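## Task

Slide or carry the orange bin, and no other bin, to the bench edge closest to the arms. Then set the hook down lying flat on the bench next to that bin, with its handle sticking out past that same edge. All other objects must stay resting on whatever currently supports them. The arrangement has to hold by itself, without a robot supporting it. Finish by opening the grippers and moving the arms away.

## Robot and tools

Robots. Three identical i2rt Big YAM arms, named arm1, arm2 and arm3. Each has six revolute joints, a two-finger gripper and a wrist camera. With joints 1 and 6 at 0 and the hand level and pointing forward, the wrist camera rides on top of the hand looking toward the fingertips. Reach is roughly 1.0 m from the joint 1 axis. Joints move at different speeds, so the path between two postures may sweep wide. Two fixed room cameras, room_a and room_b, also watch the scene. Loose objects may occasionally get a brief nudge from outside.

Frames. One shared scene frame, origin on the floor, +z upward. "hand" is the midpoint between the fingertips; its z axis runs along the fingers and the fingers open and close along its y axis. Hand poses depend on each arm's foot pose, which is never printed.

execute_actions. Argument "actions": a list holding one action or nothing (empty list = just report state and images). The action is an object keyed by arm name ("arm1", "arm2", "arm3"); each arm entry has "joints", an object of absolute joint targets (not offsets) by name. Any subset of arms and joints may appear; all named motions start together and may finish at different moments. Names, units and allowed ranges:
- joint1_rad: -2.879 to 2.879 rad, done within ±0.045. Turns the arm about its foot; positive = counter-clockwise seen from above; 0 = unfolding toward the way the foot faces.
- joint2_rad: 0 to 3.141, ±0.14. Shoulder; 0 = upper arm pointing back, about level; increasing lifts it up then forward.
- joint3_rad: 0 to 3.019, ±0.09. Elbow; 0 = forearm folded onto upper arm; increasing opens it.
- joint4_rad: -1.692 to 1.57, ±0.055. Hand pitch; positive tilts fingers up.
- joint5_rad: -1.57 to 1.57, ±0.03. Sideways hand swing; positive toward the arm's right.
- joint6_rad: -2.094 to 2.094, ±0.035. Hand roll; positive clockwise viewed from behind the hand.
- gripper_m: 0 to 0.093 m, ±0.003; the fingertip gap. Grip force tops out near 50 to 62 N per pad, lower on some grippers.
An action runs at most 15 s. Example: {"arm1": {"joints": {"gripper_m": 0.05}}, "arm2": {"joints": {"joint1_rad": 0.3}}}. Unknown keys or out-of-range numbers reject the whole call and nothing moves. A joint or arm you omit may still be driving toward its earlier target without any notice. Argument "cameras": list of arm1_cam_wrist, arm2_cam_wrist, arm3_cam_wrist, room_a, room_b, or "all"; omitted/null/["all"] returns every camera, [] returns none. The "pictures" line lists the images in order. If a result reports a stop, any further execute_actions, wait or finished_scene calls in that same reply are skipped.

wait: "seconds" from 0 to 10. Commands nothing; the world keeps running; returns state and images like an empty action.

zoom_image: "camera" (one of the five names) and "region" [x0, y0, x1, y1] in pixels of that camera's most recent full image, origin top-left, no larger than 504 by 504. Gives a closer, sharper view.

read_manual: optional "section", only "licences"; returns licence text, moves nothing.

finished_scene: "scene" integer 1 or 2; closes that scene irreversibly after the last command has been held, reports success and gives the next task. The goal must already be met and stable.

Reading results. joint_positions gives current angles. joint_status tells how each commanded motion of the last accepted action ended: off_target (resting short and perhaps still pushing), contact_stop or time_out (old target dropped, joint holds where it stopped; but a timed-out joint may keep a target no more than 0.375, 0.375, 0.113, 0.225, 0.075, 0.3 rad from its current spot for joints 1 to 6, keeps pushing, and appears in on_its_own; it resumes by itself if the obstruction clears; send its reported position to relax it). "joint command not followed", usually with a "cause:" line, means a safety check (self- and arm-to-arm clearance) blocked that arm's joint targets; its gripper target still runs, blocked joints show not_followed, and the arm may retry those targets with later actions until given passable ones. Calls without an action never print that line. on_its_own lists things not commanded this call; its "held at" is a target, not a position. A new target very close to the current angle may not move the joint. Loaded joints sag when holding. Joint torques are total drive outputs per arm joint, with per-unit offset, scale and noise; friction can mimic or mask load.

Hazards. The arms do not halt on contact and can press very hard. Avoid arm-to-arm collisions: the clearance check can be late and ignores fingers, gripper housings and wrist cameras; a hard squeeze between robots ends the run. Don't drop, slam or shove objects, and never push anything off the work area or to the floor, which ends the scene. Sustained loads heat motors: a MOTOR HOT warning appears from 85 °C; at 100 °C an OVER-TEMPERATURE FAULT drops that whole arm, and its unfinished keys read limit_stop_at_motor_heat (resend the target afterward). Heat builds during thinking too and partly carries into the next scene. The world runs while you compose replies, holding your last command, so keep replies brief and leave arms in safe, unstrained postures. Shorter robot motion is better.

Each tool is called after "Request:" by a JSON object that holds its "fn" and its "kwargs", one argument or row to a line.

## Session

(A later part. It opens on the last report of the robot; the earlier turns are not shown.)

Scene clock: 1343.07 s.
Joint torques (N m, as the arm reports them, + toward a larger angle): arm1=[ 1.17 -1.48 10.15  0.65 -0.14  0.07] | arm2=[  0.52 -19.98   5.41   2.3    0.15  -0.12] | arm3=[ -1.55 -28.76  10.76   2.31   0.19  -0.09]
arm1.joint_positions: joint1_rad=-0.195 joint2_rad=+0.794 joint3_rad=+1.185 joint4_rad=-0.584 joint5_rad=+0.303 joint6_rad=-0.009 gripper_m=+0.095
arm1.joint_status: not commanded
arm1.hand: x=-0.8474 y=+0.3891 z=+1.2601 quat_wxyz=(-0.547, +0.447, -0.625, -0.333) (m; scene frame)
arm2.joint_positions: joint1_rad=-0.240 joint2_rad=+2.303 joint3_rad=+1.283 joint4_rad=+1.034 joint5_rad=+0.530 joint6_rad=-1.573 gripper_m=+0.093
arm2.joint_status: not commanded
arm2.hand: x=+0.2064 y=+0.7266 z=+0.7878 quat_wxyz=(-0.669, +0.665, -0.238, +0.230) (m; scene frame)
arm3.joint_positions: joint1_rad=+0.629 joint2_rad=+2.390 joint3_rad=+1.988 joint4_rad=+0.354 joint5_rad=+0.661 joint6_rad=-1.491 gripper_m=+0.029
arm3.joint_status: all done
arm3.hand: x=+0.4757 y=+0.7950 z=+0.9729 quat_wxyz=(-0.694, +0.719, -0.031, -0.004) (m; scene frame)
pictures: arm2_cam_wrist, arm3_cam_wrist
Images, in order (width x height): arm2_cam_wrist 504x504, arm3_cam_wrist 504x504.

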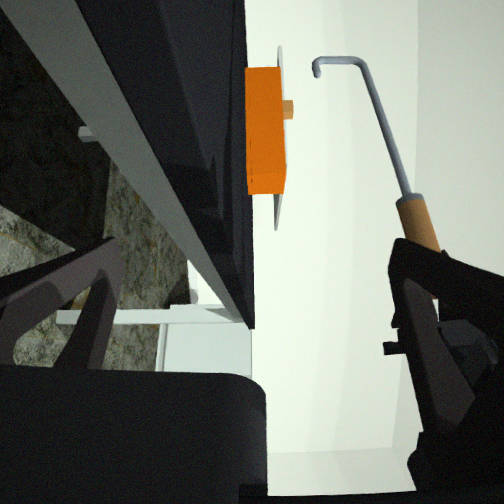

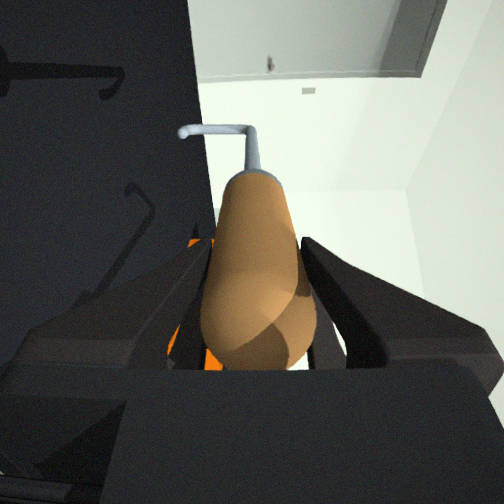

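Request:
{"fn": "execute_actions", "kwargs": {
  "actions": [
    {"arm3": {"joints": {"joint1_rad": -0.07, "joint2_rad": 1.94, "joint3_rad": 1.52, "joint5_rad": -0.164, "joint6_rad": -1.60}}, "arm2": {"joints": {"joint3_rad": 1.92}}}
  ],
  "cameras": ["arm3_cam_wrist", "room_a", "room_b"]
}}

Scene clock: 1369.47 s.
Joint torques (N m, as the arm reports them, + toward a larger angle): arm1=[ 0.98 -1.24 10.19  0.66 -0.14  0.05] | arm2=[  0.57 -23.47  11.53   1.86   0.01  -0.12] | arm3=[  0.21 -21.49  10.42   2.55  -0.1   -0.09]
arm1.joint_positions: joint1_rad=-0.195 joint2_rad=+0.794 joint3_rad=+1.185 joint4_rad=-0.584 joint5_rad=+0.303 joint6_rad=-0.009 gripper_m=+0.095
arm1.joint_status: not commanded
arm1.hand: x=-0.8474 y=+0.3891 z=+1.2601 quat_wxyz=(-0.547, +0.447, -0.625, -0.333) (m; scene frame)
arm2.joint_positions: joint1_rad=-0.240 joint2_rad=+2.300 joint3_rad=+1.876 joint4_rad=+1.034 joint5_rad=+0.530 joint6_rad=-1.575 gripper_m=+0.093
arm2.joint_status: all done
arm2.hand: x=+0.2257 y=+0.8342 z=+1.0805 quat_wxyz=(-0.842, +0.431, -0.268, +0.182) (m; scene frame)
arm3.joint_positions: joint1_rad=-0.077 joint2_rad=+1.972 joint3_rad=+1.490 joint4_rad=+0.346 joint5_rad=-0.162 joint6_rad=-1.582 gripper_m=+0.029
arm3.joint_status: all done
arm3.hand: x=+0.9581 y=+0.8093 z=+1.0366 quat_wxyz=(-0.658, +0.752, +0.027, -0.030) (m; scene frame)
pictures: arm3_cam_wrist, room_a, room_b
Images, in order (width x height): arm3_cam_wrist 504x504, room_a 504x504, room_b 504x504.

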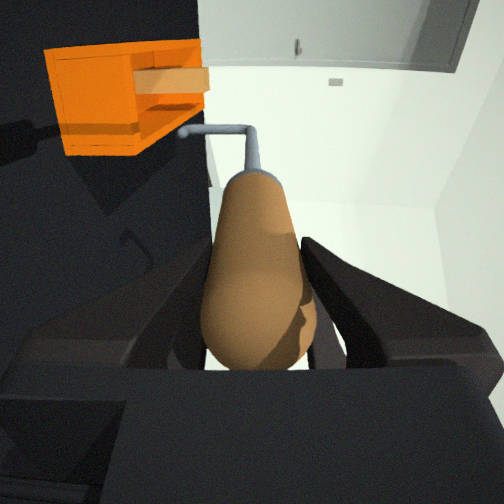

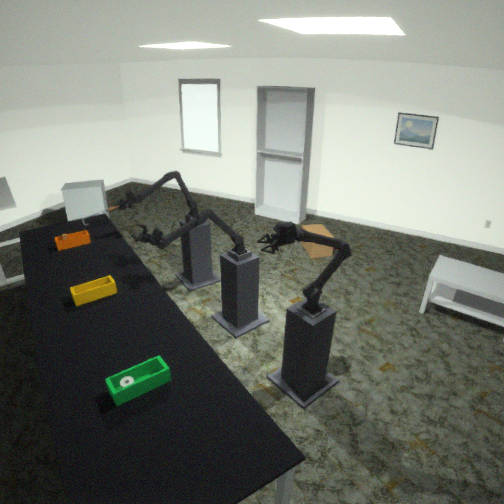

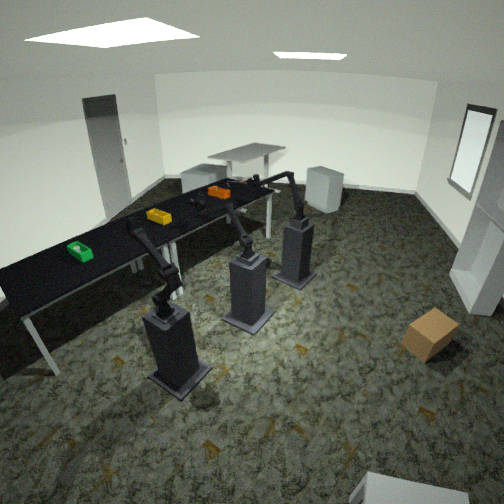

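Request:
{"fn": "execute_actions", "kwargs": {
  "actions": [
    {"arm3": {"joints": {"joint1_rad": -0.042, "joint2_rad": 2.11, "joint3_rad": 1.72, "joint5_rad": -0.134}}, "arm2": {"joints": {"joint1_rad": -0.50, "joint2_rad": 2.39, "joint4_rad": 0.49, "joint5_rad": 0.376}}}
  ],
  "cameras": ["arm2_cam_wrist", "arm3_cam_wrist"]
}}

Scene clock: 1429.47 s.
Joint torques (N m, as the arm reports them, + toward a larger angle): arm1=[ 0.93 -1.7  10.2   0.6  -0.14  0.05] | arm2=[ -0.38 -23.33  11.4    1.1    0.12  -0.11] | arm3=[ -0.3  -23.61  14.76   2.59   0.01  -0.03]
arm1.joint_positions: joint1_rad=-0.195 joint2_rad=+0.794 joint3_rad=+1.185 joint4_rad=-0.584 joint5_rad=+0.303 joint6_rad=-0.009 gripper_m=+0.095
arm1.joint_status: not commanded
arm1.hand: x=-0.8474 y=+0.3891 z=+1.2601 quat_wxyz=(-0.547, +0.447, -0.625, -0.333) (m; scene frame)
arm2.joint_positions: joint1_rad=-0.492 joint2_rad=+2.375 joint3_rad=+1.880 joint4_rad=+0.508 joint5_rad=+0.376 joint6_rad=-1.575 gripper_m=+0.093
arm2.joint_status: all done
arm2.hand: x=+0.4252 y=+0.8160 z=+0.9066 quat_wxyz=(-0.656, +0.653, -0.269, +0.264) (m; scene frame)
arm3.joint_positions: joint1_rad=-0.044 joint2_rad=+2.148 joint3_rad=+1.627 joint4_rad=+0.347 joint5_rad=-0.134 joint6_rad=-1.588 gripper_m=+0.029
arm3.joint_status: joint3_rad time_out (moved +0.137 of +0.230); the others done
arm3.on_its_own: joint3_rad reads +1.627 and still pushes toward +1.720 since a time_out
arm3.hand: x=+0.9386 y=+0.8552 z=+0.9721 quat_wxyz=(-0.644, +0.764, +0.031, -0.029) (m; scene frame)
pictures: arm2_cam_wrist, arm3_cam_wrist
Images, in order (width x height): arm2_cam_wrist 504x504, arm3_cam_wrist 504x504.

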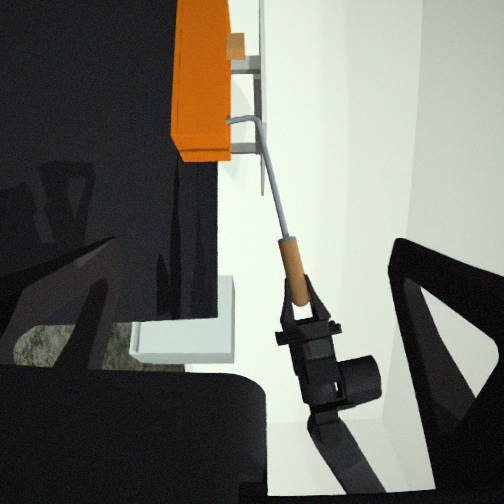

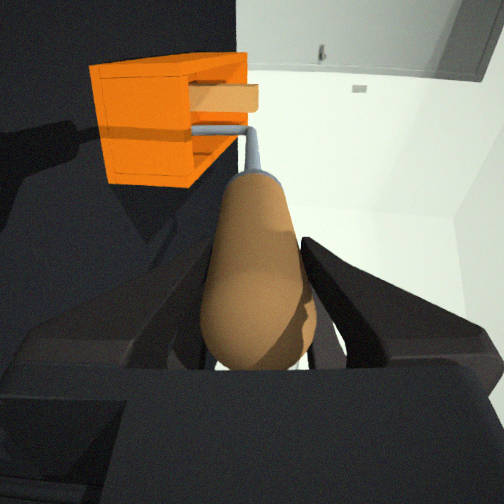

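Request:
{"fn": "zoom_image", "kwargs": {
  "camera": "arm2_cam_wrist",
  "region": [140, 40, 340, 240]
}}

Request:
{"fn": "zoom_image", "kwargs": {
  "camera": "arm3_cam_wrist",
  "region": [70, 30, 290, 250]
}}

Region (140, 40, 340, 240) of arm2_cam_wrist's 504x504 image, scaled by 2.520, with more detail than that image has.

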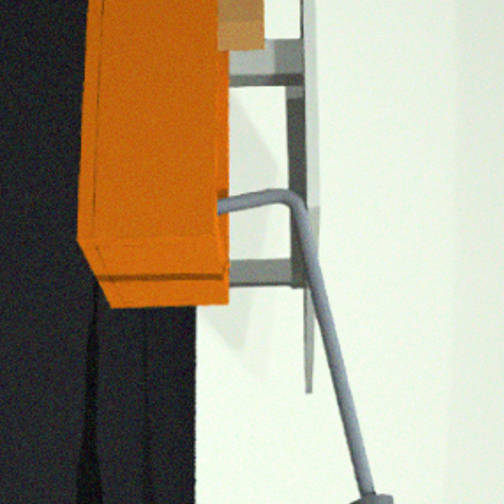

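Region (70, 30, 290, 250) of arm3_cam_wrist's 504x504 image, scaled by 2.291, with more detail than that image has.

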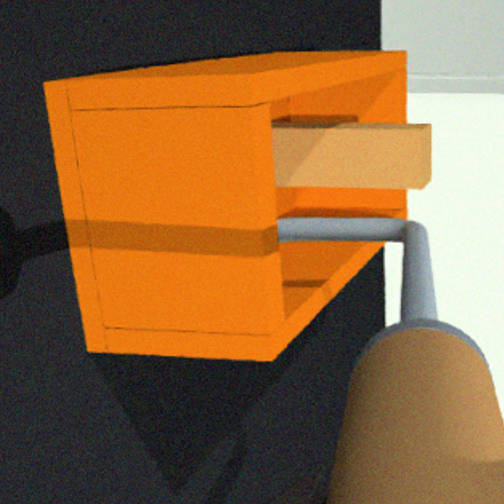

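Request:
{"fn": "execute_actions", "kwargs": {
  "actions": [
    {"arm3": {"joints": {"joint1_rad": -0.029, "joint3_rad": 1.628}}}
  ],
  "cameras": ["arm2_cam_wrist", "arm3_cam_wrist"]
}}

Request:
{"fn": "zoom_image", "kwargs": {
  "camera": "arm2_cam_wrist",
  "region": [140, 40, 340, 240]
}}

Scene clock: 1523.00 s.
Joint torques (N m, as the arm reports them, + toward a larger angle): arm1=[ 1.13 -1.33 10.09  0.61 -0.13  0.09] | arm2=[ -0.35 -23.18  11.4    1.12   0.13  -0.11] | arm3=[  0.22 -23.74   9.63   2.6   -0.03  -0.03]
arm1.joint_positions: joint1_rad=-0.195 joint2_rad=+0.794 joint3_rad=+1.185 joint4_rad=-0.584 joint5_rad=+0.303 joint6_rad=-0.009 gripper_m=+0.095
arm1.joint_status: not commanded
arm1.hand: x=-0.8474 y=+0.3891 z=+1.2601 quat_wxyz=(-0.547, +0.447, -0.625, -0.333) (m; scene frame)
arm2.joint_positions: joint1_rad=-0.492 joint2_rad=+2.375 joint3_rad=+1.880 joint4_rad=+0.508 joint5_rad=+0.376 joint6_rad=-1.575 gripper_m=+0.093
arm2.joint_status: not commanded
arm2.hand: x=+0.4252 y=+0.8160 z=+0.9066 quat_wxyz=(-0.656, +0.653, -0.269, +0.264) (m; scene frame)
arm3.joint_positions: joint1_rad=-0.038 joint2_rad=+2.148 joint3_rad=+1.607 joint4_rad=+0.347 joint5_rad=-0.134 joint6_rad=-1.588 gripper_m=+0.029
arm3.joint_status: all done
arm3.hand: x=+0.9335 y=+0.8505 z=+0.9606 quat_wxyz=(-0.636, +0.771, +0.033, -0.032) (m; scene frame)
pictures: arm2_cam_wrist, arm3_cam_wrist
Images, in order (width x height): arm2_cam_wrist 504x504, arm3_cam_wrist 504x504.

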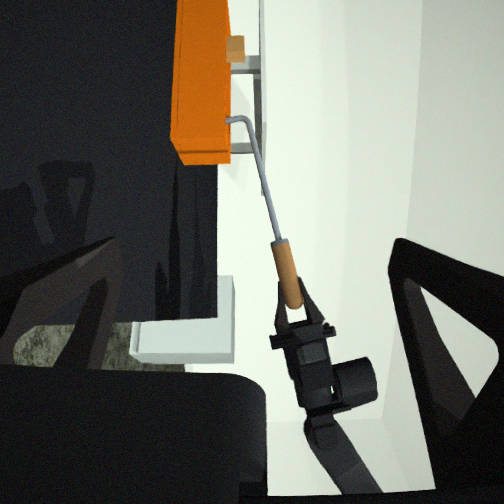

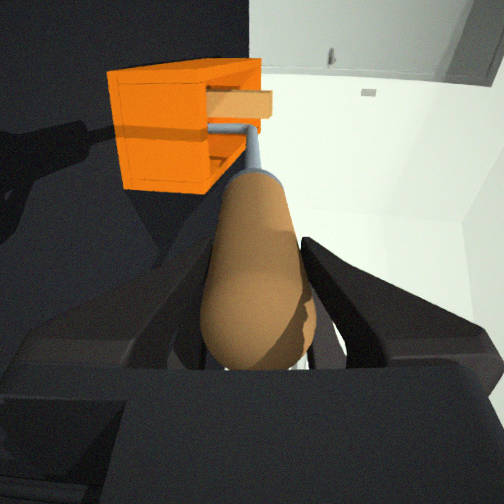

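Region (140, 40, 340, 240) of arm2_cam_wrist's 504x504 image, scaled by 2.520, with more detail than that image has.

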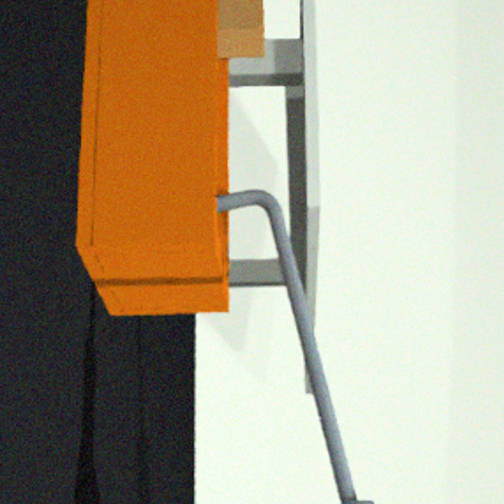

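Request:
{"fn": "execute_actions", "kwargs": {
  "actions": [
    {"arm3": {"joints": {"joint2_rad": 1.987, "joint3_rad": 1.47}}}
  ],
  "cameras": ["arm2_cam_wrist", "arm3_cam_wrist"]
}}

Scene clock: 1533.50 s.
Joint torques (N m, as the arm reports them, + toward a larger angle): arm1=[ 1.22 -1.5  10.13  0.62 -0.14  0.06] | arm2=[ -0.46 -23.16  11.41   1.13   0.12  -0.11] | arm3=[ -0.18 -24.55   9.46   2.59  -0.04  -0.02]
arm1.joint_positions: joint1_rad=-0.195 joint2_rad=+0.794 joint3_rad=+1.185 joint4_rad=-0.584 joint5_rad=+0.303 joint6_rad=-0.009 gripper_m=+0.095
arm1.joint_status: not commanded
arm1.hand: x=-0.8474 y=+0.3891 z=+1.2601 quat_wxyz=(-0.547, +0.447, -0.625, -0.333) (m; scene frame)
arm2.joint_positions: joint1_rad=-0.492 joint2_rad=+2.375 joint3_rad=+1.880 joint4_rad=+0.508 joint5_rad=+0.376 joint6_rad=-1.575 gripper_m=+0.093
arm2.joint_status: not commanded
arm2.hand: x=+0.4252 y=+0.8160 z=+0.9066 quat_wxyz=(-0.656, +0.653, -0.269, +0.264) (m; scene frame)
arm3.joint_positions: joint1_rad=-0.038 joint2_rad=+2.057 joint3_rad=+1.446 joint4_rad=+0.347 joint5_rad=-0.134 joint6_rad=-1.588 gripper_m=+0.029
arm3.joint_status: all done
arm3.hand: x=+0.9315 y=+0.8057 z=+0.9448 quat_wxyz=(-0.609, +0.792, +0.031, -0.034) (m; scene frame)
pictures: arm2_cam_wrist, arm3_cam_wrist
Images, in order (width x height): arm2_cam_wrist 504x504, arm3_cam_wrist 504x504.

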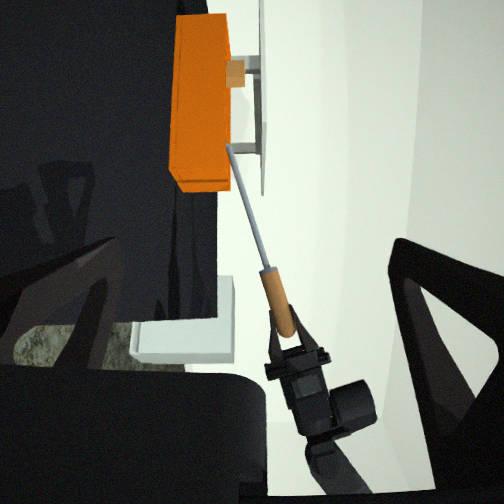

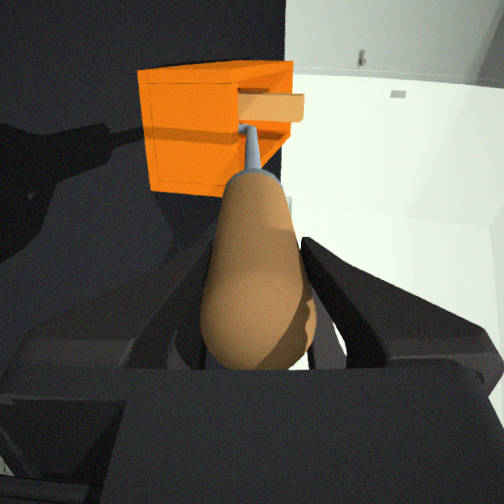

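Request:
{"fn": "execute_actions", "kwargs": {
  "actions": [
    {"arm3": {"joints": {"joint2_rad": 1.843, "joint3_rad": 1.32}}}
  ],
  "cameras": ["arm2_cam_wrist", "arm3_cam_wrist"]
}}

Scene clock: 1542.43 s.
Joint torques (N m, as the arm reports them, + toward a larger angle): arm1=[ 1.19 -1.74 10.13  0.56 -0.15  0.05] | arm2=[ -0.44 -23.22  11.42   1.1    0.12  -0.11] | arm3=[  0.04 -21.09   9.67   2.53  -0.03  -0.02]
arm1.joint_positions: joint1_rad=-0.195 joint2_rad=+0.794 joint3_rad=+1.185 joint4_rad=-0.584 joint5_rad=+0.303 joint6_rad=-0.009 gripper_m=+0.095
arm1.joint_status: not commanded
arm1.hand: x=-0.8474 y=+0.3891 z=+1.2601 quat_wxyz=(-0.547, +0.447, -0.625, -0.333) (m; scene frame)
arm2.joint_positions: joint1_rad=-0.492 joint2_rad=+2.375 joint3_rad=+1.880 joint4_rad=+0.508 joint5_rad=+0.376 joint6_rad=-1.575 gripper_m=+0.093
arm2.joint_status: not commanded
arm2.hand: x=+0.4252 y=+0.8160 z=+0.9066 quat_wxyz=(-0.656, +0.653, -0.269, +0.264) (m; scene frame)
arm3.joint_positions: joint1_rad=-0.038 joint2_rad=+1.891 joint3_rad=+1.294 joint4_rad=+0.347 joint5_rad=-0.134 joint6_rad=-1.588 gripper_m=+0.029
arm3.joint_status: all done
arm3.hand: x=+0.9293 y=+0.7561 z=+0.9871 quat_wxyz=(-0.614, +0.788, +0.031, -0.034) (m; scene frame)
pictures: arm2_cam_wrist, arm3_cam_wrist
Images, in order (width x height): arm2_cam_wrist 504x504, arm3_cam_wrist 504x504.

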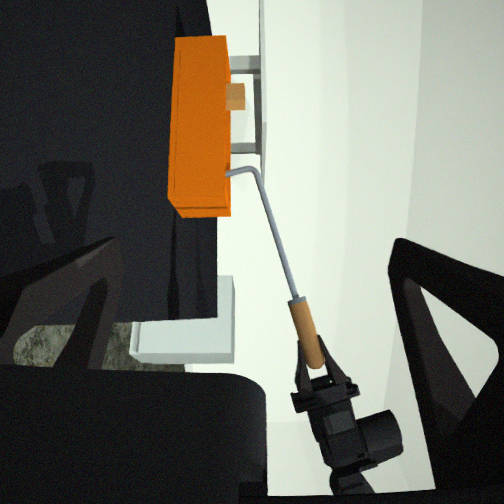

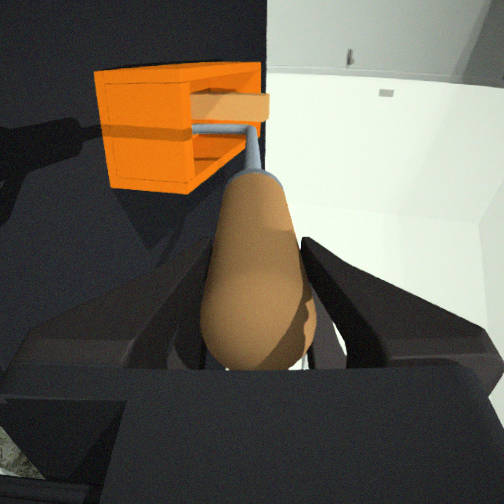

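Request:
{"fn": "execute_actions", "kwargs": {
  "actions": [
    {"arm3": {"joints": {"joint2_rad": 1.745, "joint3_rad": 1.175}}}
  ],
  "cameras": ["arm2_cam_wrist", "arm3_cam_wrist"]
}}

Scene clock: 1546.47 s.
Joint torques (N m, as the arm reports them, + toward a larger angle): arm1=[ 1.17 -1.54 10.06  0.64 -0.13  0.07] | arm2=[ -0.34 -23.17  11.42   1.09   0.12  -0.11] | arm3=[ -0.28 -19.31   9.28   2.61  -0.05  -0.02]
arm1.joint_positions: joint1_rad=-0.195 joint2_rad=+0.794 joint3_rad=+1.185 joint4_rad=-0.584 joint5_rad=+0.303 joint6_rad=-0.009 gripper_m=+0.095
arm1.joint_status: not commanded
arm1.hand: x=-0.8474 y=+0.3891 z=+1.2601 quat_wxyz=(-0.547, +0.447, -0.625, -0.333) (m; scene frame)
arm2.joint_positions: joint1_rad=-0.492 joint2_rad=+2.375 joint3_rad=+1.880 joint4_rad=+0.508 joint5_rad=+0.376 joint6_rad=-1.575 gripper_m=+0.093
arm2.joint_status: not commanded
arm2.hand: x=+0.4252 y=+0.8160 z=+0.9066 quat_wxyz=(-0.656, +0.653, -0.269, +0.264) (m; scene frame)
arm3.joint_positions: joint1_rad=-0.038 joint2_rad=+1.797 joint3_rad=+1.154 joint4_rad=+0.347 joint5_rad=-0.134 joint6_rad=-1.589 gripper_m=+0.029
arm3.joint_status: all done
arm3.hand: x=+0.9274 y=+0.7104 z=+0.9775 quat_wxyz=(-0.596, +0.802, +0.030, -0.035) (m; scene frame)
pictures: arm2_cam_wrist, arm3_cam_wrist
Images, in order (width x height): arm2_cam_wrist 504x504, arm3_cam_wrist 504x504.

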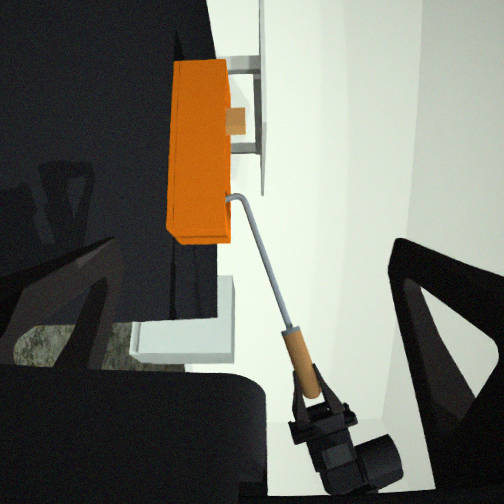

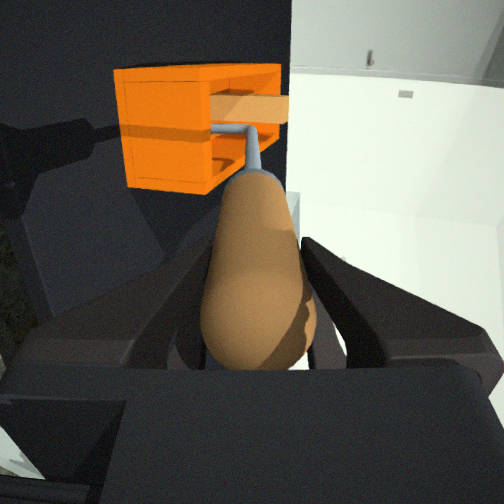

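Request:
{"fn": "execute_actions", "kwargs": {
  "actions": [
    {"arm3": {"joints": {"joint2_rad": 1.51, "joint3_rad": 0.905}}}
  ],
  "cameras": ["arm2_cam_wrist", "arm3_cam_wrist"]
}}

Scene clock: 1556.23 s.
Joint torques (N m, as the arm reports them, + toward a larger angle): arm1=[ 1.23 -1.37 10.11  0.61 -0.15  0.07] | arm2=[ -0.42 -23.17  11.44   1.09   0.12  -0.11] | arm3=[ -0.22 -14.58   8.97   2.6   -0.05  -0.03]
arm1.joint_positions: joint1_rad=-0.195 joint2_rad=+0.794 joint3_rad=+1.185 joint4_rad=-0.584 joint5_rad=+0.303 joint6_rad=-0.009 gripper_m=+0.095
arm1.joint_status: not commanded
arm1.hand: x=-0.8474 y=+0.3891 z=+1.2601 quat_wxyz=(-0.547, +0.447, -0.625, -0.333) (m; scene frame)
arm2.joint_positions: joint1_rad=-0.492 joint2_rad=+2.375 joint3_rad=+1.880 joint4_rad=+0.508 joint5_rad=+0.376 joint6_rad=-1.575 gripper_m=+0.093
arm2.joint_status: not commanded
arm2.hand: x=+0.4252 y=+0.8160 z=+0.9066 quat_wxyz=(-0.656, +0.653, -0.269, +0.264) (m; scene frame)
arm3.joint_positions: joint1_rad=-0.038 joint2_rad=+1.545 joint3_rad=+0.885 joint4_rad=+0.347 joint5_rad=-0.134 joint6_rad=-1.589 gripper_m=+0.029
arm3.joint_status: all done
arm3.hand: x=+0.9231 y=+0.6124 z=+0.9950 quat_wxyz=(-0.589, +0.807, +0.029, -0.036) (m; scene frame)
pictures: arm2_cam_wrist, arm3_cam_wrist
Images, in order (width x height): arm2_cam_wrist 504x504, arm3_cam_wrist 504x504.

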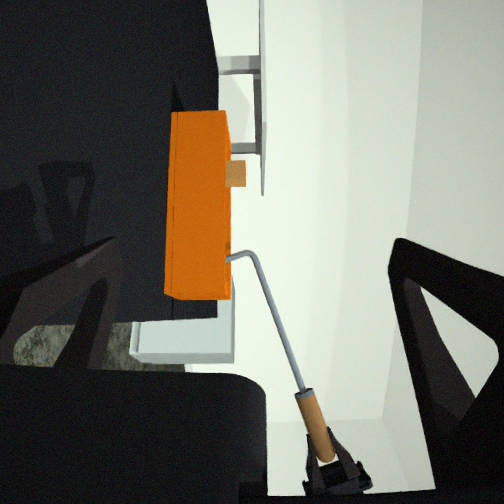

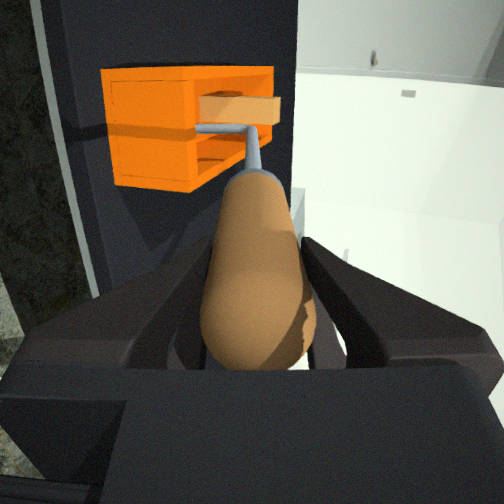

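Request:
{"fn": "zoom_image", "kwargs": {
  "camera": "arm2_cam_wrist",
  "region": [110, 220, 270, 380]
}}

Request:
{"fn": "zoom_image", "kwargs": {
  "camera": "arm3_cam_wrist",
  "region": [20, 20, 240, 240]
}}

Region (110, 220, 270, 380) of arm2_cam_wrist's 504x504 image, scaled by 3.150, with more detail than that image has.

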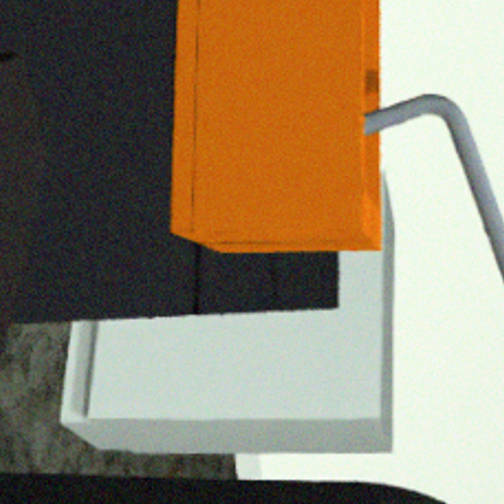

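Region (20, 20, 240, 240) of arm3_cam_wrist's 504x504 image, scaled by 2.291, with more detail than that image has.

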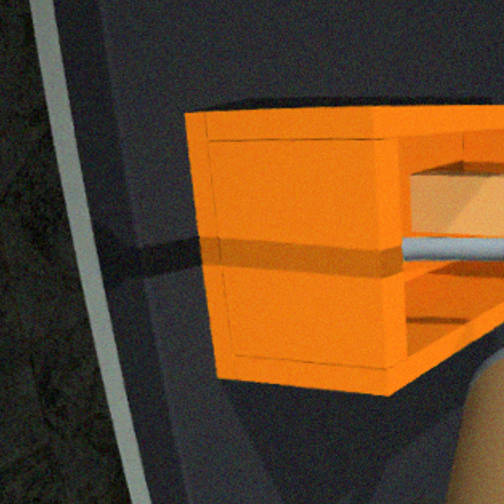

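Request:
{"fn": "execute_actions", "kwargs": {
  "actions": [
    {"arm3": {"joints": {"joint2_rad": 1.447, "joint3_rad": 0.84}}}
  ],
  "cameras": ["arm2_cam_wrist", "arm3_cam_wrist"]
}}

Request:
{"fn": "zoom_image", "kwargs": {
  "camera": "arm2_cam_wrist",
  "region": [110, 220, 270, 380]
}}

Request:
{"fn": "zoom_image", "kwargs": {
  "camera": "arm3_cam_wrist",
  "region": [20, 20, 240, 240]
}}

Scene clock: 1575.33 s.
Joint torques (N m, as the arm reports them, + toward a larger angle): arm1=[ 1.04 -1.49 10.12  0.57 -0.12  0.04] | arm2=[ -0.3  -23.21  11.43   1.09   0.12  -0.11] | arm3=[ -0.22 -14.18   9.18   2.57  -0.06  -0.03]
arm1.joint_positions: joint1_rad=-0.195 joint2_rad=+0.794 joint3_rad=+1.185 joint4_rad=-0.584 joint5_rad=+0.303 joint6_rad=-0.009 gripper_m=+0.095
arm1.joint_status: not commanded
arm1.hand: x=-0.8474 y=+0.3891 z=+1.2601 quat_wxyz=(-0.547, +0.447, -0.625, -0.333) (m; scene frame)
arm2.joint_positions: joint1_rad=-0.492 joint2_rad=+2.375 joint3_rad=+1.880 joint4_rad=+0.508 joint5_rad=+0.376 joint6_rad=-1.575 gripper_m=+0.093
arm2.joint_status: not commanded
arm2.hand: x=+0.4252 y=+0.8160 z=+0.9066 quat_wxyz=(-0.656, +0.653, -0.269, +0.264) (m; scene frame)
arm3.joint_positions: joint1_rad=-0.038 joint2_rad=+1.497 joint3_rad=+0.816 joint4_rad=+0.347 joint5_rad=-0.134 joint6_rad=-1.589 gripper_m=+0.029
arm3.joint_status: all done
arm3.hand: x=+0.9220 y=+0.5874 z=+0.9858 quat_wxyz=(-0.581, +0.813, +0.029, -0.036) (m; scene frame)
pictures: arm2_cam_wrist, arm3_cam_wrist
Images, in order (width x height): arm2_cam_wrist 504x504, arm3_cam_wrist 504x504.

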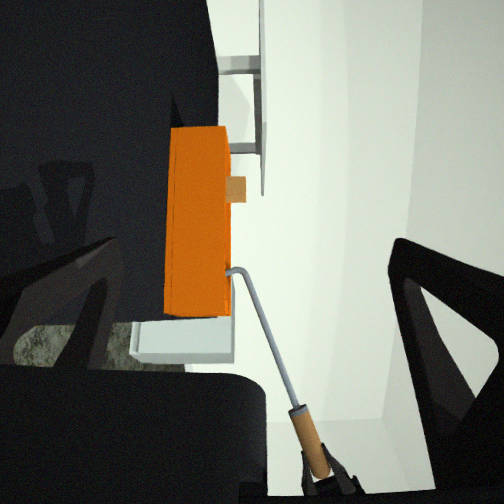

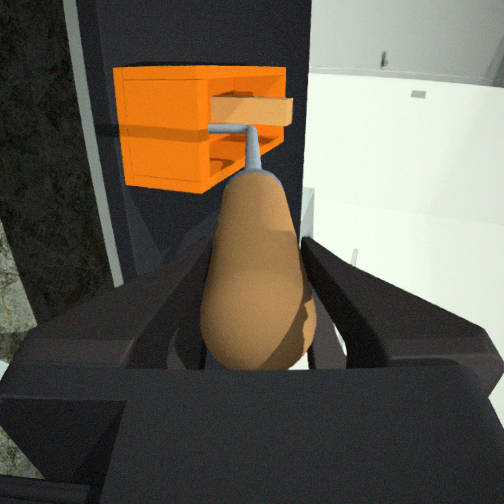

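Region (110, 220, 270, 380) of arm2_cam_wrist's 504x504 image, scaled by 3.150, with more detail than that image has.

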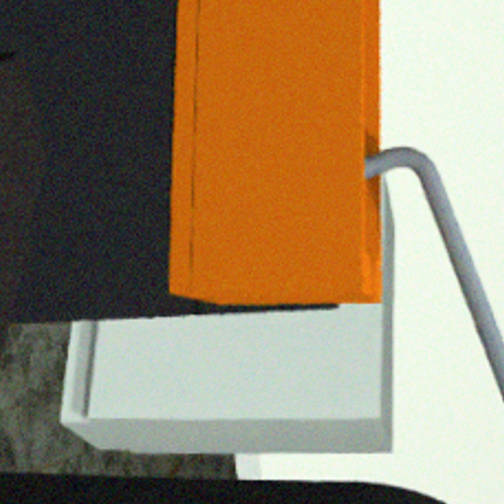

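Region (20, 20, 240, 240) of arm3_cam_wrist's 504x504 image, scaled by 2.291, with more detail than that image has.

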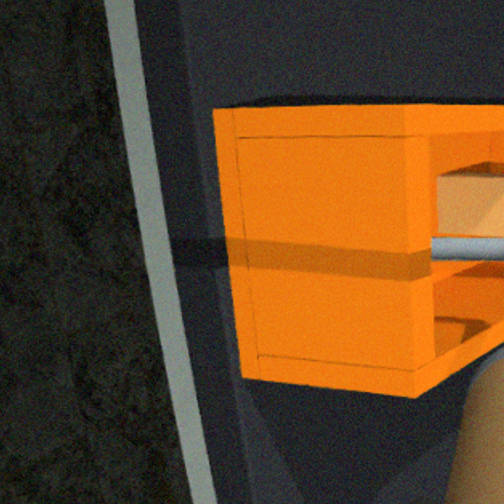

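Request:
{"fn": "execute_actions", "kwargs": {
  "actions": [
    {"arm3": {"joints": {"joint4_rad": 0.61}}, "arm2": {"joints": {"joint4_rad": 0.95}}}
  ],
  "cameras": ["arm3_cam_wrist", "room_a"]
}}

Scene clock: 1614.27 s.
Joint torques (N m, as the arm reports them, + toward a larger angle): arm1=[ 1.08 -1.83 10.01  0.6  -0.12  0.07] | arm2=[ -0.48 -22.89  11.19   2.38   0.06  -0.11] | arm3=[ -0.19 -13.91   9.46   3.61  -0.01  -0.03]
arm1.joint_positions: joint1_rad=-0.195 joint2_rad=+0.794 joint3_rad=+1.185 joint4_rad=-0.584 joint5_rad=+0.303 joint6_rad=-0.009 gripper_m=+0.095
arm1.joint_status: not commanded
arm1.hand: x=-0.8474 y=+0.3891 z=+1.2601 quat_wxyz=(-0.547, +0.447, -0.625, -0.333) (m; scene frame)
arm2.joint_positions: joint1_rad=-0.492 joint2_rad=+2.375 joint3_rad=+1.880 joint4_rad=+0.925 joint5_rad=+0.376 joint6_rad=-1.575 gripper_m=+0.093
arm2.joint_status: all done
arm2.hand: x=+0.4182 y=+0.7967 z=+1.0013 quat_wxyz=(-0.788, +0.492, -0.263, +0.261) (m; scene frame)
arm3.joint_positions: joint1_rad=-0.038 joint2_rad=+1.495 joint3_rad=+0.811 joint4_rad=+0.548 joint5_rad=-0.134 joint6_rad=-1.589 gripper_m=+0.029
arm3.joint_status: joint4_rad time_out (moved +0.201 of +0.263)
arm3.on_its_own: joint4_rad reads +0.548 and still pushes toward +0.610 since a time_out
arm3.hand: x=+0.9224 y=+0.5972 z=+1.0321 quat_wxyz=(-0.658, +0.752, +0.035, -0.030) (m; scene frame)
pictures: arm3_cam_wrist, room_a
Images, in order (width x height): arm3_cam_wrist 504x504, room_a 504x504.

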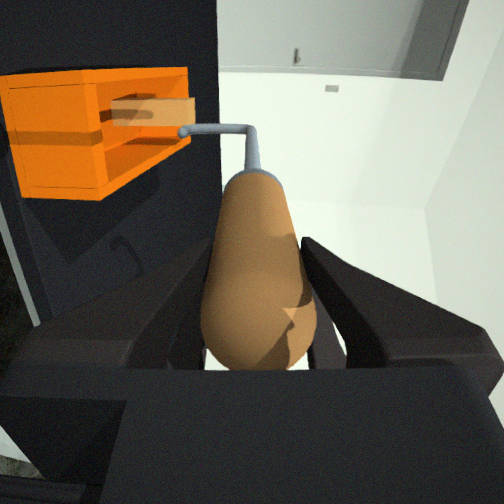

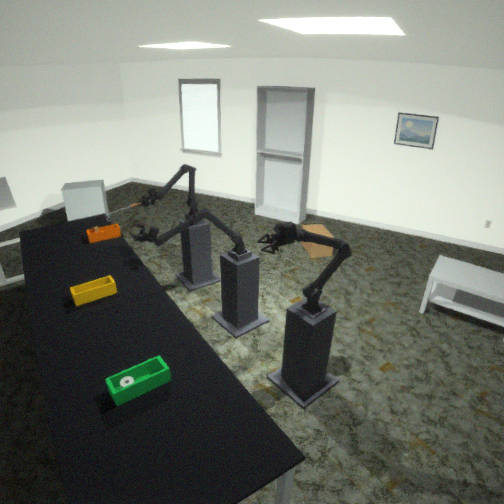

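Request:
{"fn": "execute_actions", "kwargs": {
  "actions": [
    {"arm3": {"joints": {"joint1_rad": 0.272, "joint4_rad": 0.59}}, "arm2": {"joints": {"joint1_rad": -0.565, "joint2_rad": 2.33, "joint3_rad": 1.43, "joint5_rad": 0.293}}}
  ],
  "cameras": ["arm2_cam_wrist", "arm3_cam_wrist"]
}}

Scene clock: 1675.90 s.
Joint torques (N m, as the arm reports them, + toward a larger angle): arm1=[ 1.12 -1.48 10.18  0.62 -0.15  0.07] | arm2=[  0.88 -20.85   6.33   2.43   0.06  -0.11] | arm3=[ -0.66 -14.35   9.49   2.92  -0.02  -0.03]
arm1.joint_positions: joint1_rad=-0.195 joint2_rad=+0.794 joint3_rad=+1.185 joint4_rad=-0.584 joint5_rad=+0.303 joint6_rad=-0.009 gripper_m=+0.095
arm1.joint_status: not commanded
arm1.hand: x=-0.8474 y=+0.3891 z=+1.2601 quat_wxyz=(-0.547, +0.447, -0.625, -0.333) (m; scene frame)
arm2.joint_positions: joint1_rad=-0.574 joint2_rad=+2.323 joint3_rad=+1.432 joint4_rad=+0.931 joint5_rad=+0.295 joint6_rad=-1.575 gripper_m=+0.093
arm2.joint_status: all done
arm2.hand: x=+0.4303 y=+0.6937 z=+0.8138 quat_wxyz=(-0.666, +0.644, -0.268, +0.266) (m; scene frame)
arm3.joint_positions: joint1_rad=+0.270 joint2_rad=+1.495 joint3_rad=+0.811 joint4_rad=+0.548 joint5_rad=-0.134 joint6_rad=-1.589 gripper_m=+0.029
arm3.joint_status: all done
arm3.hand: x=+0.7403 y=+0.5701 z=+1.0319 quat_wxyz=(-0.645, +0.738, +0.150, -0.130) (m; scene frame)
pictures: arm2_cam_wrist, arm3_cam_wrist
Images, in order (width x height): arm2_cam_wrist 504x504, arm3_cam_wrist 504x504.

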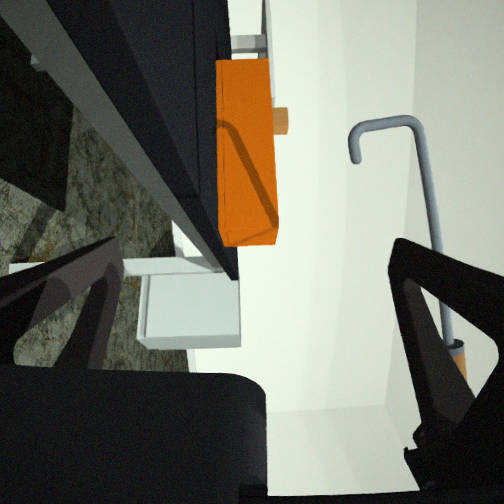

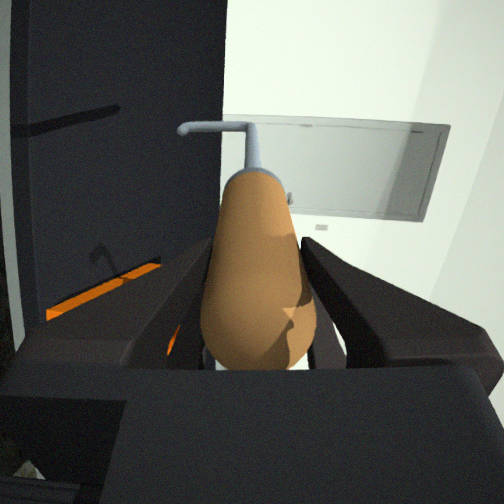

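Request:
{"fn": "execute_actions", "kwargs": {
  "actions": [
    {"arm3": {"joints": {"joint2_rad": 2.05, "joint3_rad": 1.54, "joint5_rad": 0.10, "joint6_rad": -1.54}}, "arm2": {"joints": {"joint2_rad": 2.378}}}
  ],
  "cameras": ["arm2_cam_wrist", "arm3_cam_wrist"]
}}

Scene clock: 1688.73 s.
Joint torques (N m, as the arm reports them, + toward a larger angle): arm1=[ 1.09 -1.58 10.13  0.62 -0.14  0.07] | arm2=[  0.83 -19.03   6.2    2.41   0.06  -0.1 ] | arm3=[ -0.92 -23.14  13.98   3.12   0.07   0.07]
arm1.joint_positions: joint1_rad=-0.195 joint2_rad=+0.794 joint3_rad=+1.185 joint4_rad=-0.584 joint5_rad=+0.303 joint6_rad=-0.009 gripper_m=+0.095
arm1.joint_status: not commanded
arm1.hand: x=-0.8474 y=+0.3891 z=+1.2601 quat_wxyz=(-0.547, +0.447, -0.625, -0.333) (m; scene frame)
arm2.joint_positions: joint1_rad=-0.574 joint2_rad=+2.351 joint3_rad=+1.432 joint4_rad=+0.931 joint5_rad=+0.295 joint6_rad=-1.575 gripper_m=+0.093
arm2.joint_status: all done
arm2.hand: x=+0.4291 y=+0.6919 z=+0.7920 quat_wxyz=(-0.656, +0.654, -0.269, +0.265) (m; scene frame)
arm3.joint_positions: joint1_rad=+0.270 joint2_rad=+2.097 joint3_rad=+1.451 joint4_rad=+0.548 joint5_rad=+0.098 joint6_rad=-1.540 gripper_m=+0.029
arm3.joint_status: all done
arm3.hand: x=+0.7208 y=+0.7933 z=+0.9636 quat_wxyz=(-0.670, +0.738, +0.054, -0.063) (m; scene frame)
pictures: arm2_cam_wrist, arm3_cam_wrist
Images, in order (width x height): arm2_cam_wrist 504x504, arm3_cam_wrist 504x504.

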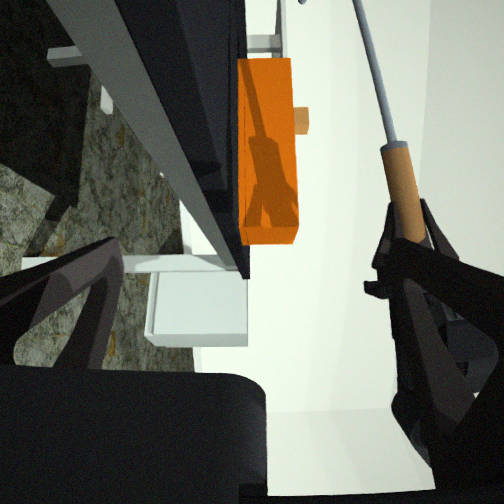

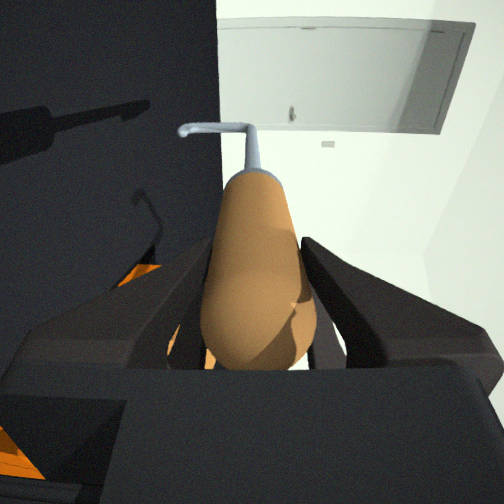

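Request:
{"fn": "execute_actions", "kwargs": {
  "actions": [
    {"arm3": {"joints": {"joint2_rad": 2.135, "joint5_rad": 0.302, "joint6_rad": -1.515}}}
  ],
  "cameras": ["arm2_cam_wrist", "arm3_cam_wrist"]
}}

Scene clock: 1694.67 s.
Joint torques (N m, as the arm reports them, + toward a larger angle): arm1=[ 1.   -1.62 10.1   0.67 -0.16  0.08] | arm2=[  0.8  -19.1    6.14   2.4    0.06  -0.11] | arm3=[ -0.95 -22.86  12.8    3.2    0.11   0.08]
arm1.joint_positions: joint1_rad=-0.195 joint2_rad=+0.794 joint3_rad=+1.185 joint4_rad=-0.584 joint5_rad=+0.303 joint6_rad=-0.009 gripper_m=+0.095
arm1.joint_status: not commanded
arm1.hand: x=-0.8474 y=+0.3891 z=+1.2601 quat_wxyz=(-0.547, +0.447, -0.625, -0.333) (m; scene frame)
arm2.joint_positions: joint1_rad=-0.574 joint2_rad=+2.351 joint3_rad=+1.432 joint4_rad=+0.931 joint5_rad=+0.295 joint6_rad=-1.575 gripper_m=+0.093
arm2.joint_status: not commanded
arm2.hand: x=+0.4291 y=+0.6919 z=+0.7920 quat_wxyz=(-0.656, +0.654, -0.269, +0.265) (m; scene frame)
arm3.joint_positions: joint1_rad=+0.271 joint2_rad=+2.173 joint3_rad=+1.460 joint4_rad=+0.548 joint5_rad=+0.300 joint6_rad=-1.515 gripper_m=+0.029
arm3.joint_status: all done
arm3.hand: x=+0.7542 y=+0.7989 z=+0.9087 quat_wxyz=(-0.650, +0.760, -0.017, +0.011) (m; scene frame)
pictures: arm2_cam_wrist, arm3_cam_wrist
Images, in order (width x height): arm2_cam_wrist 504x504, arm3_cam_wrist 504x504.

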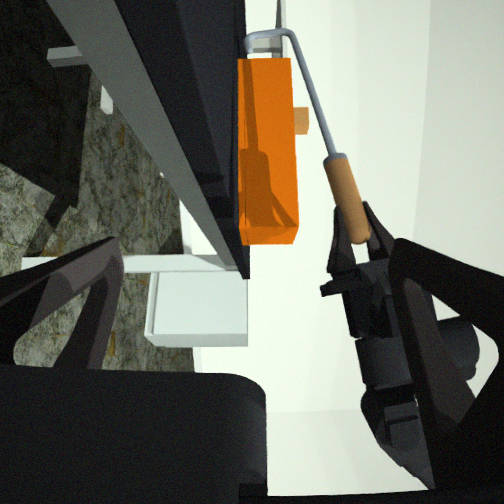

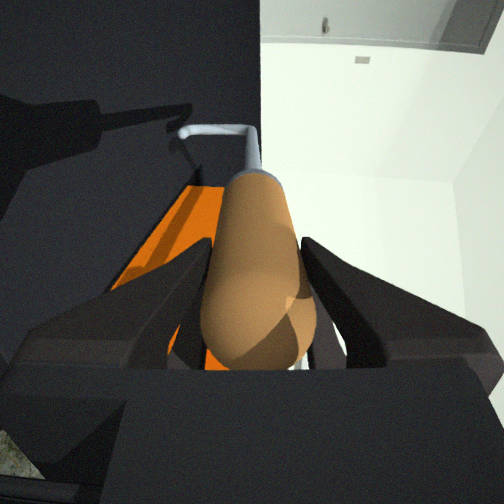

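Request:
{"fn": "zoom_image", "kwargs": {
  "camera": "arm2_cam_wrist",
  "region": [200, 0, 340, 140]
}}

Region (200, 0, 340, 140) of arm2_cam_wrist's 504x504 image, scaled by 3.600, with more detail than that image has.

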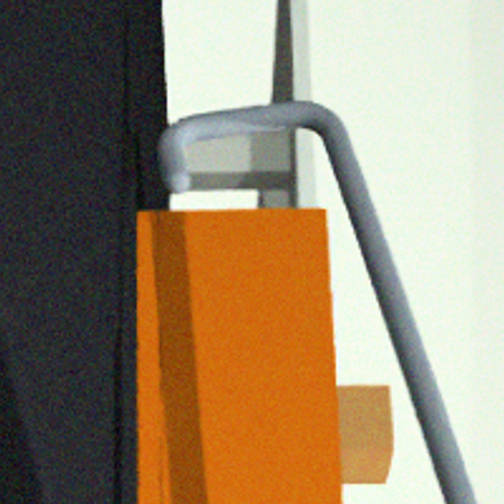

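Request:
{"fn": "execute_actions", "kwargs": {
  "actions": [
    {"arm3": {"joints": {"joint6_rad": 0.07}}}
  ],
  "cameras": ["arm2_cam_wrist", "arm3_cam_wrist"]
}}

Scene clock: 1704.53 s.
Joint torques (N m, as the arm reports them, + toward a larger angle): arm1=[ 1.01 -1.5  10.21  0.61 -0.15  0.05] | arm2=[  0.86 -19.17   6.15   2.41   0.06  -0.11] | arm3=[ -0.81 -22.95  12.65   2.95   0.03   0.11]
arm1.joint_positions: joint1_rad=-0.195 joint2_rad=+0.794 joint3_rad=+1.185 joint4_rad=-0.584 joint5_rad=+0.303 joint6_rad=-0.009 gripper_m=+0.095
arm1.joint_status: not commanded
arm1.hand: x=-0.8474 y=+0.3891 z=+1.2601 quat_wxyz=(-0.547, +0.447, -0.625, -0.333) (m; scene frame)
arm2.joint_positions: joint1_rad=-0.574 joint2_rad=+2.351 joint3_rad=+1.432 joint4_rad=+0.931 joint5_rad=+0.295 joint6_rad=-1.575 gripper_m=+0.093
arm2.joint_status: not commanded
arm2.hand: x=+0.4291 y=+0.6919 z=+0.7920 quat_wxyz=(-0.656, +0.654, -0.269, +0.265) (m; scene frame)
arm3.joint_positions: joint1_rad=+0.271 joint2_rad=+2.173 joint3_rad=+1.463 joint4_rad=+0.548 joint5_rad=+0.303 joint6_rad=+0.056 gripper_m=+0.029
arm3.joint_status: all done
arm3.hand: x=+0.7544 y=+0.7997 z=+0.9104 quat_wxyz=(-0.468, +0.524, -0.549, -0.452) (m; scene frame)
pictures: arm2_cam_wrist, arm3_cam_wrist
Images, in order (width x height): arm2_cam_wrist 504x504, arm3_cam_wrist 504x504.

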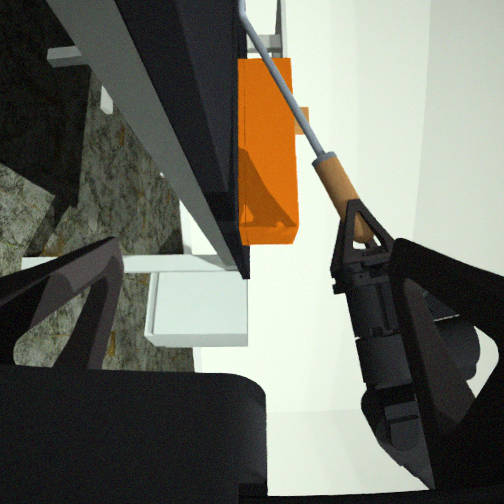

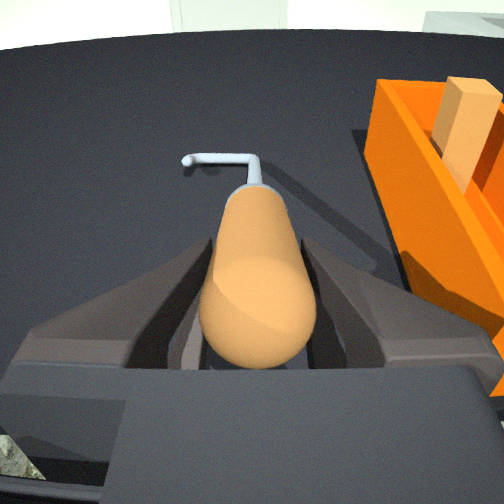

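Request:
{"fn": "execute_actions", "kwargs": {
  "actions": [
    {"arm3": {"joints": {"joint2_rad": 2.25, "joint3_rad": 1.505, "joint6_rad": 0.10}}}
  ],
  "cameras": ["arm2_cam_wrist", "arm3_cam_wrist"]
}}

Scene clock: 1709.90 s.
Joint torques (N m, as the arm reports them, + toward a larger angle): arm1=[ 1.05 -1.44 10.13  0.63 -0.16  0.07] | arm2=[  0.74 -19.12   6.17   2.43   0.06  -0.11] | arm3=[ -0.99 -19.06   9.8    1.87   0.08   0.07]
arm1.joint_positions: joint1_rad=-0.195 joint2_rad=+0.794 joint3_rad=+1.185 joint4_rad=-0.584 joint5_rad=+0.303 joint6_rad=-0.009 gripper_m=+0.095
arm1.joint_status: not commanded
arm1.hand: x=-0.8474 y=+0.3891 z=+1.2601 quat_wxyz=(-0.547, +0.447, -0.625, -0.333) (m; scene frame)
arm2.joint_positions: joint1_rad=-0.574 joint2_rad=+2.351 joint3_rad=+1.432 joint4_rad=+0.931 joint5_rad=+0.295 joint6_rad=-1.575 gripper_m=+0.093
arm2.joint_status: not commanded
arm2.hand: x=+0.4291 y=+0.6919 z=+0.7920 quat_wxyz=(-0.656, +0.654, -0.269, +0.265) (m; scene frame)
arm3.joint_positions: joint1_rad=+0.271 joint2_rad=+2.244 joint3_rad=+1.463 joint4_rad=+0.576 joint5_rad=+0.302 joint6_rad=+0.092 gripper_m=+0.029
arm3.joint_status: all done
arm3.hand: x=+0.7548 y=+0.7984 z=+0.8603 quat_wxyz=(-0.452, +0.526, -0.565, -0.446) (m; scene frame)
pictures: arm2_cam_wrist, arm3_cam_wrist
Images, in order (width x height): arm2_cam_wrist 504x504, arm3_cam_wrist 504x504.

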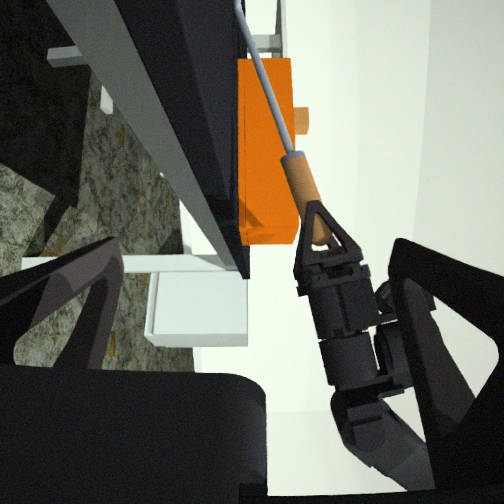

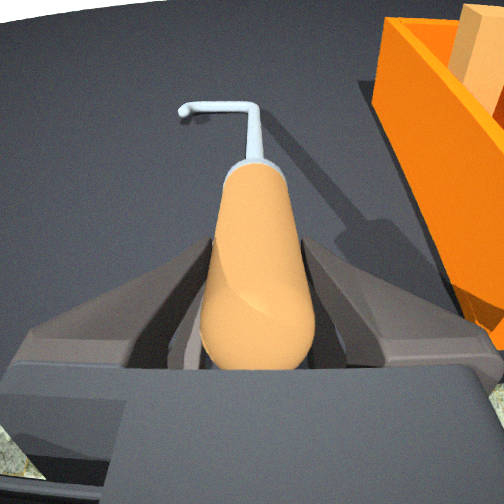

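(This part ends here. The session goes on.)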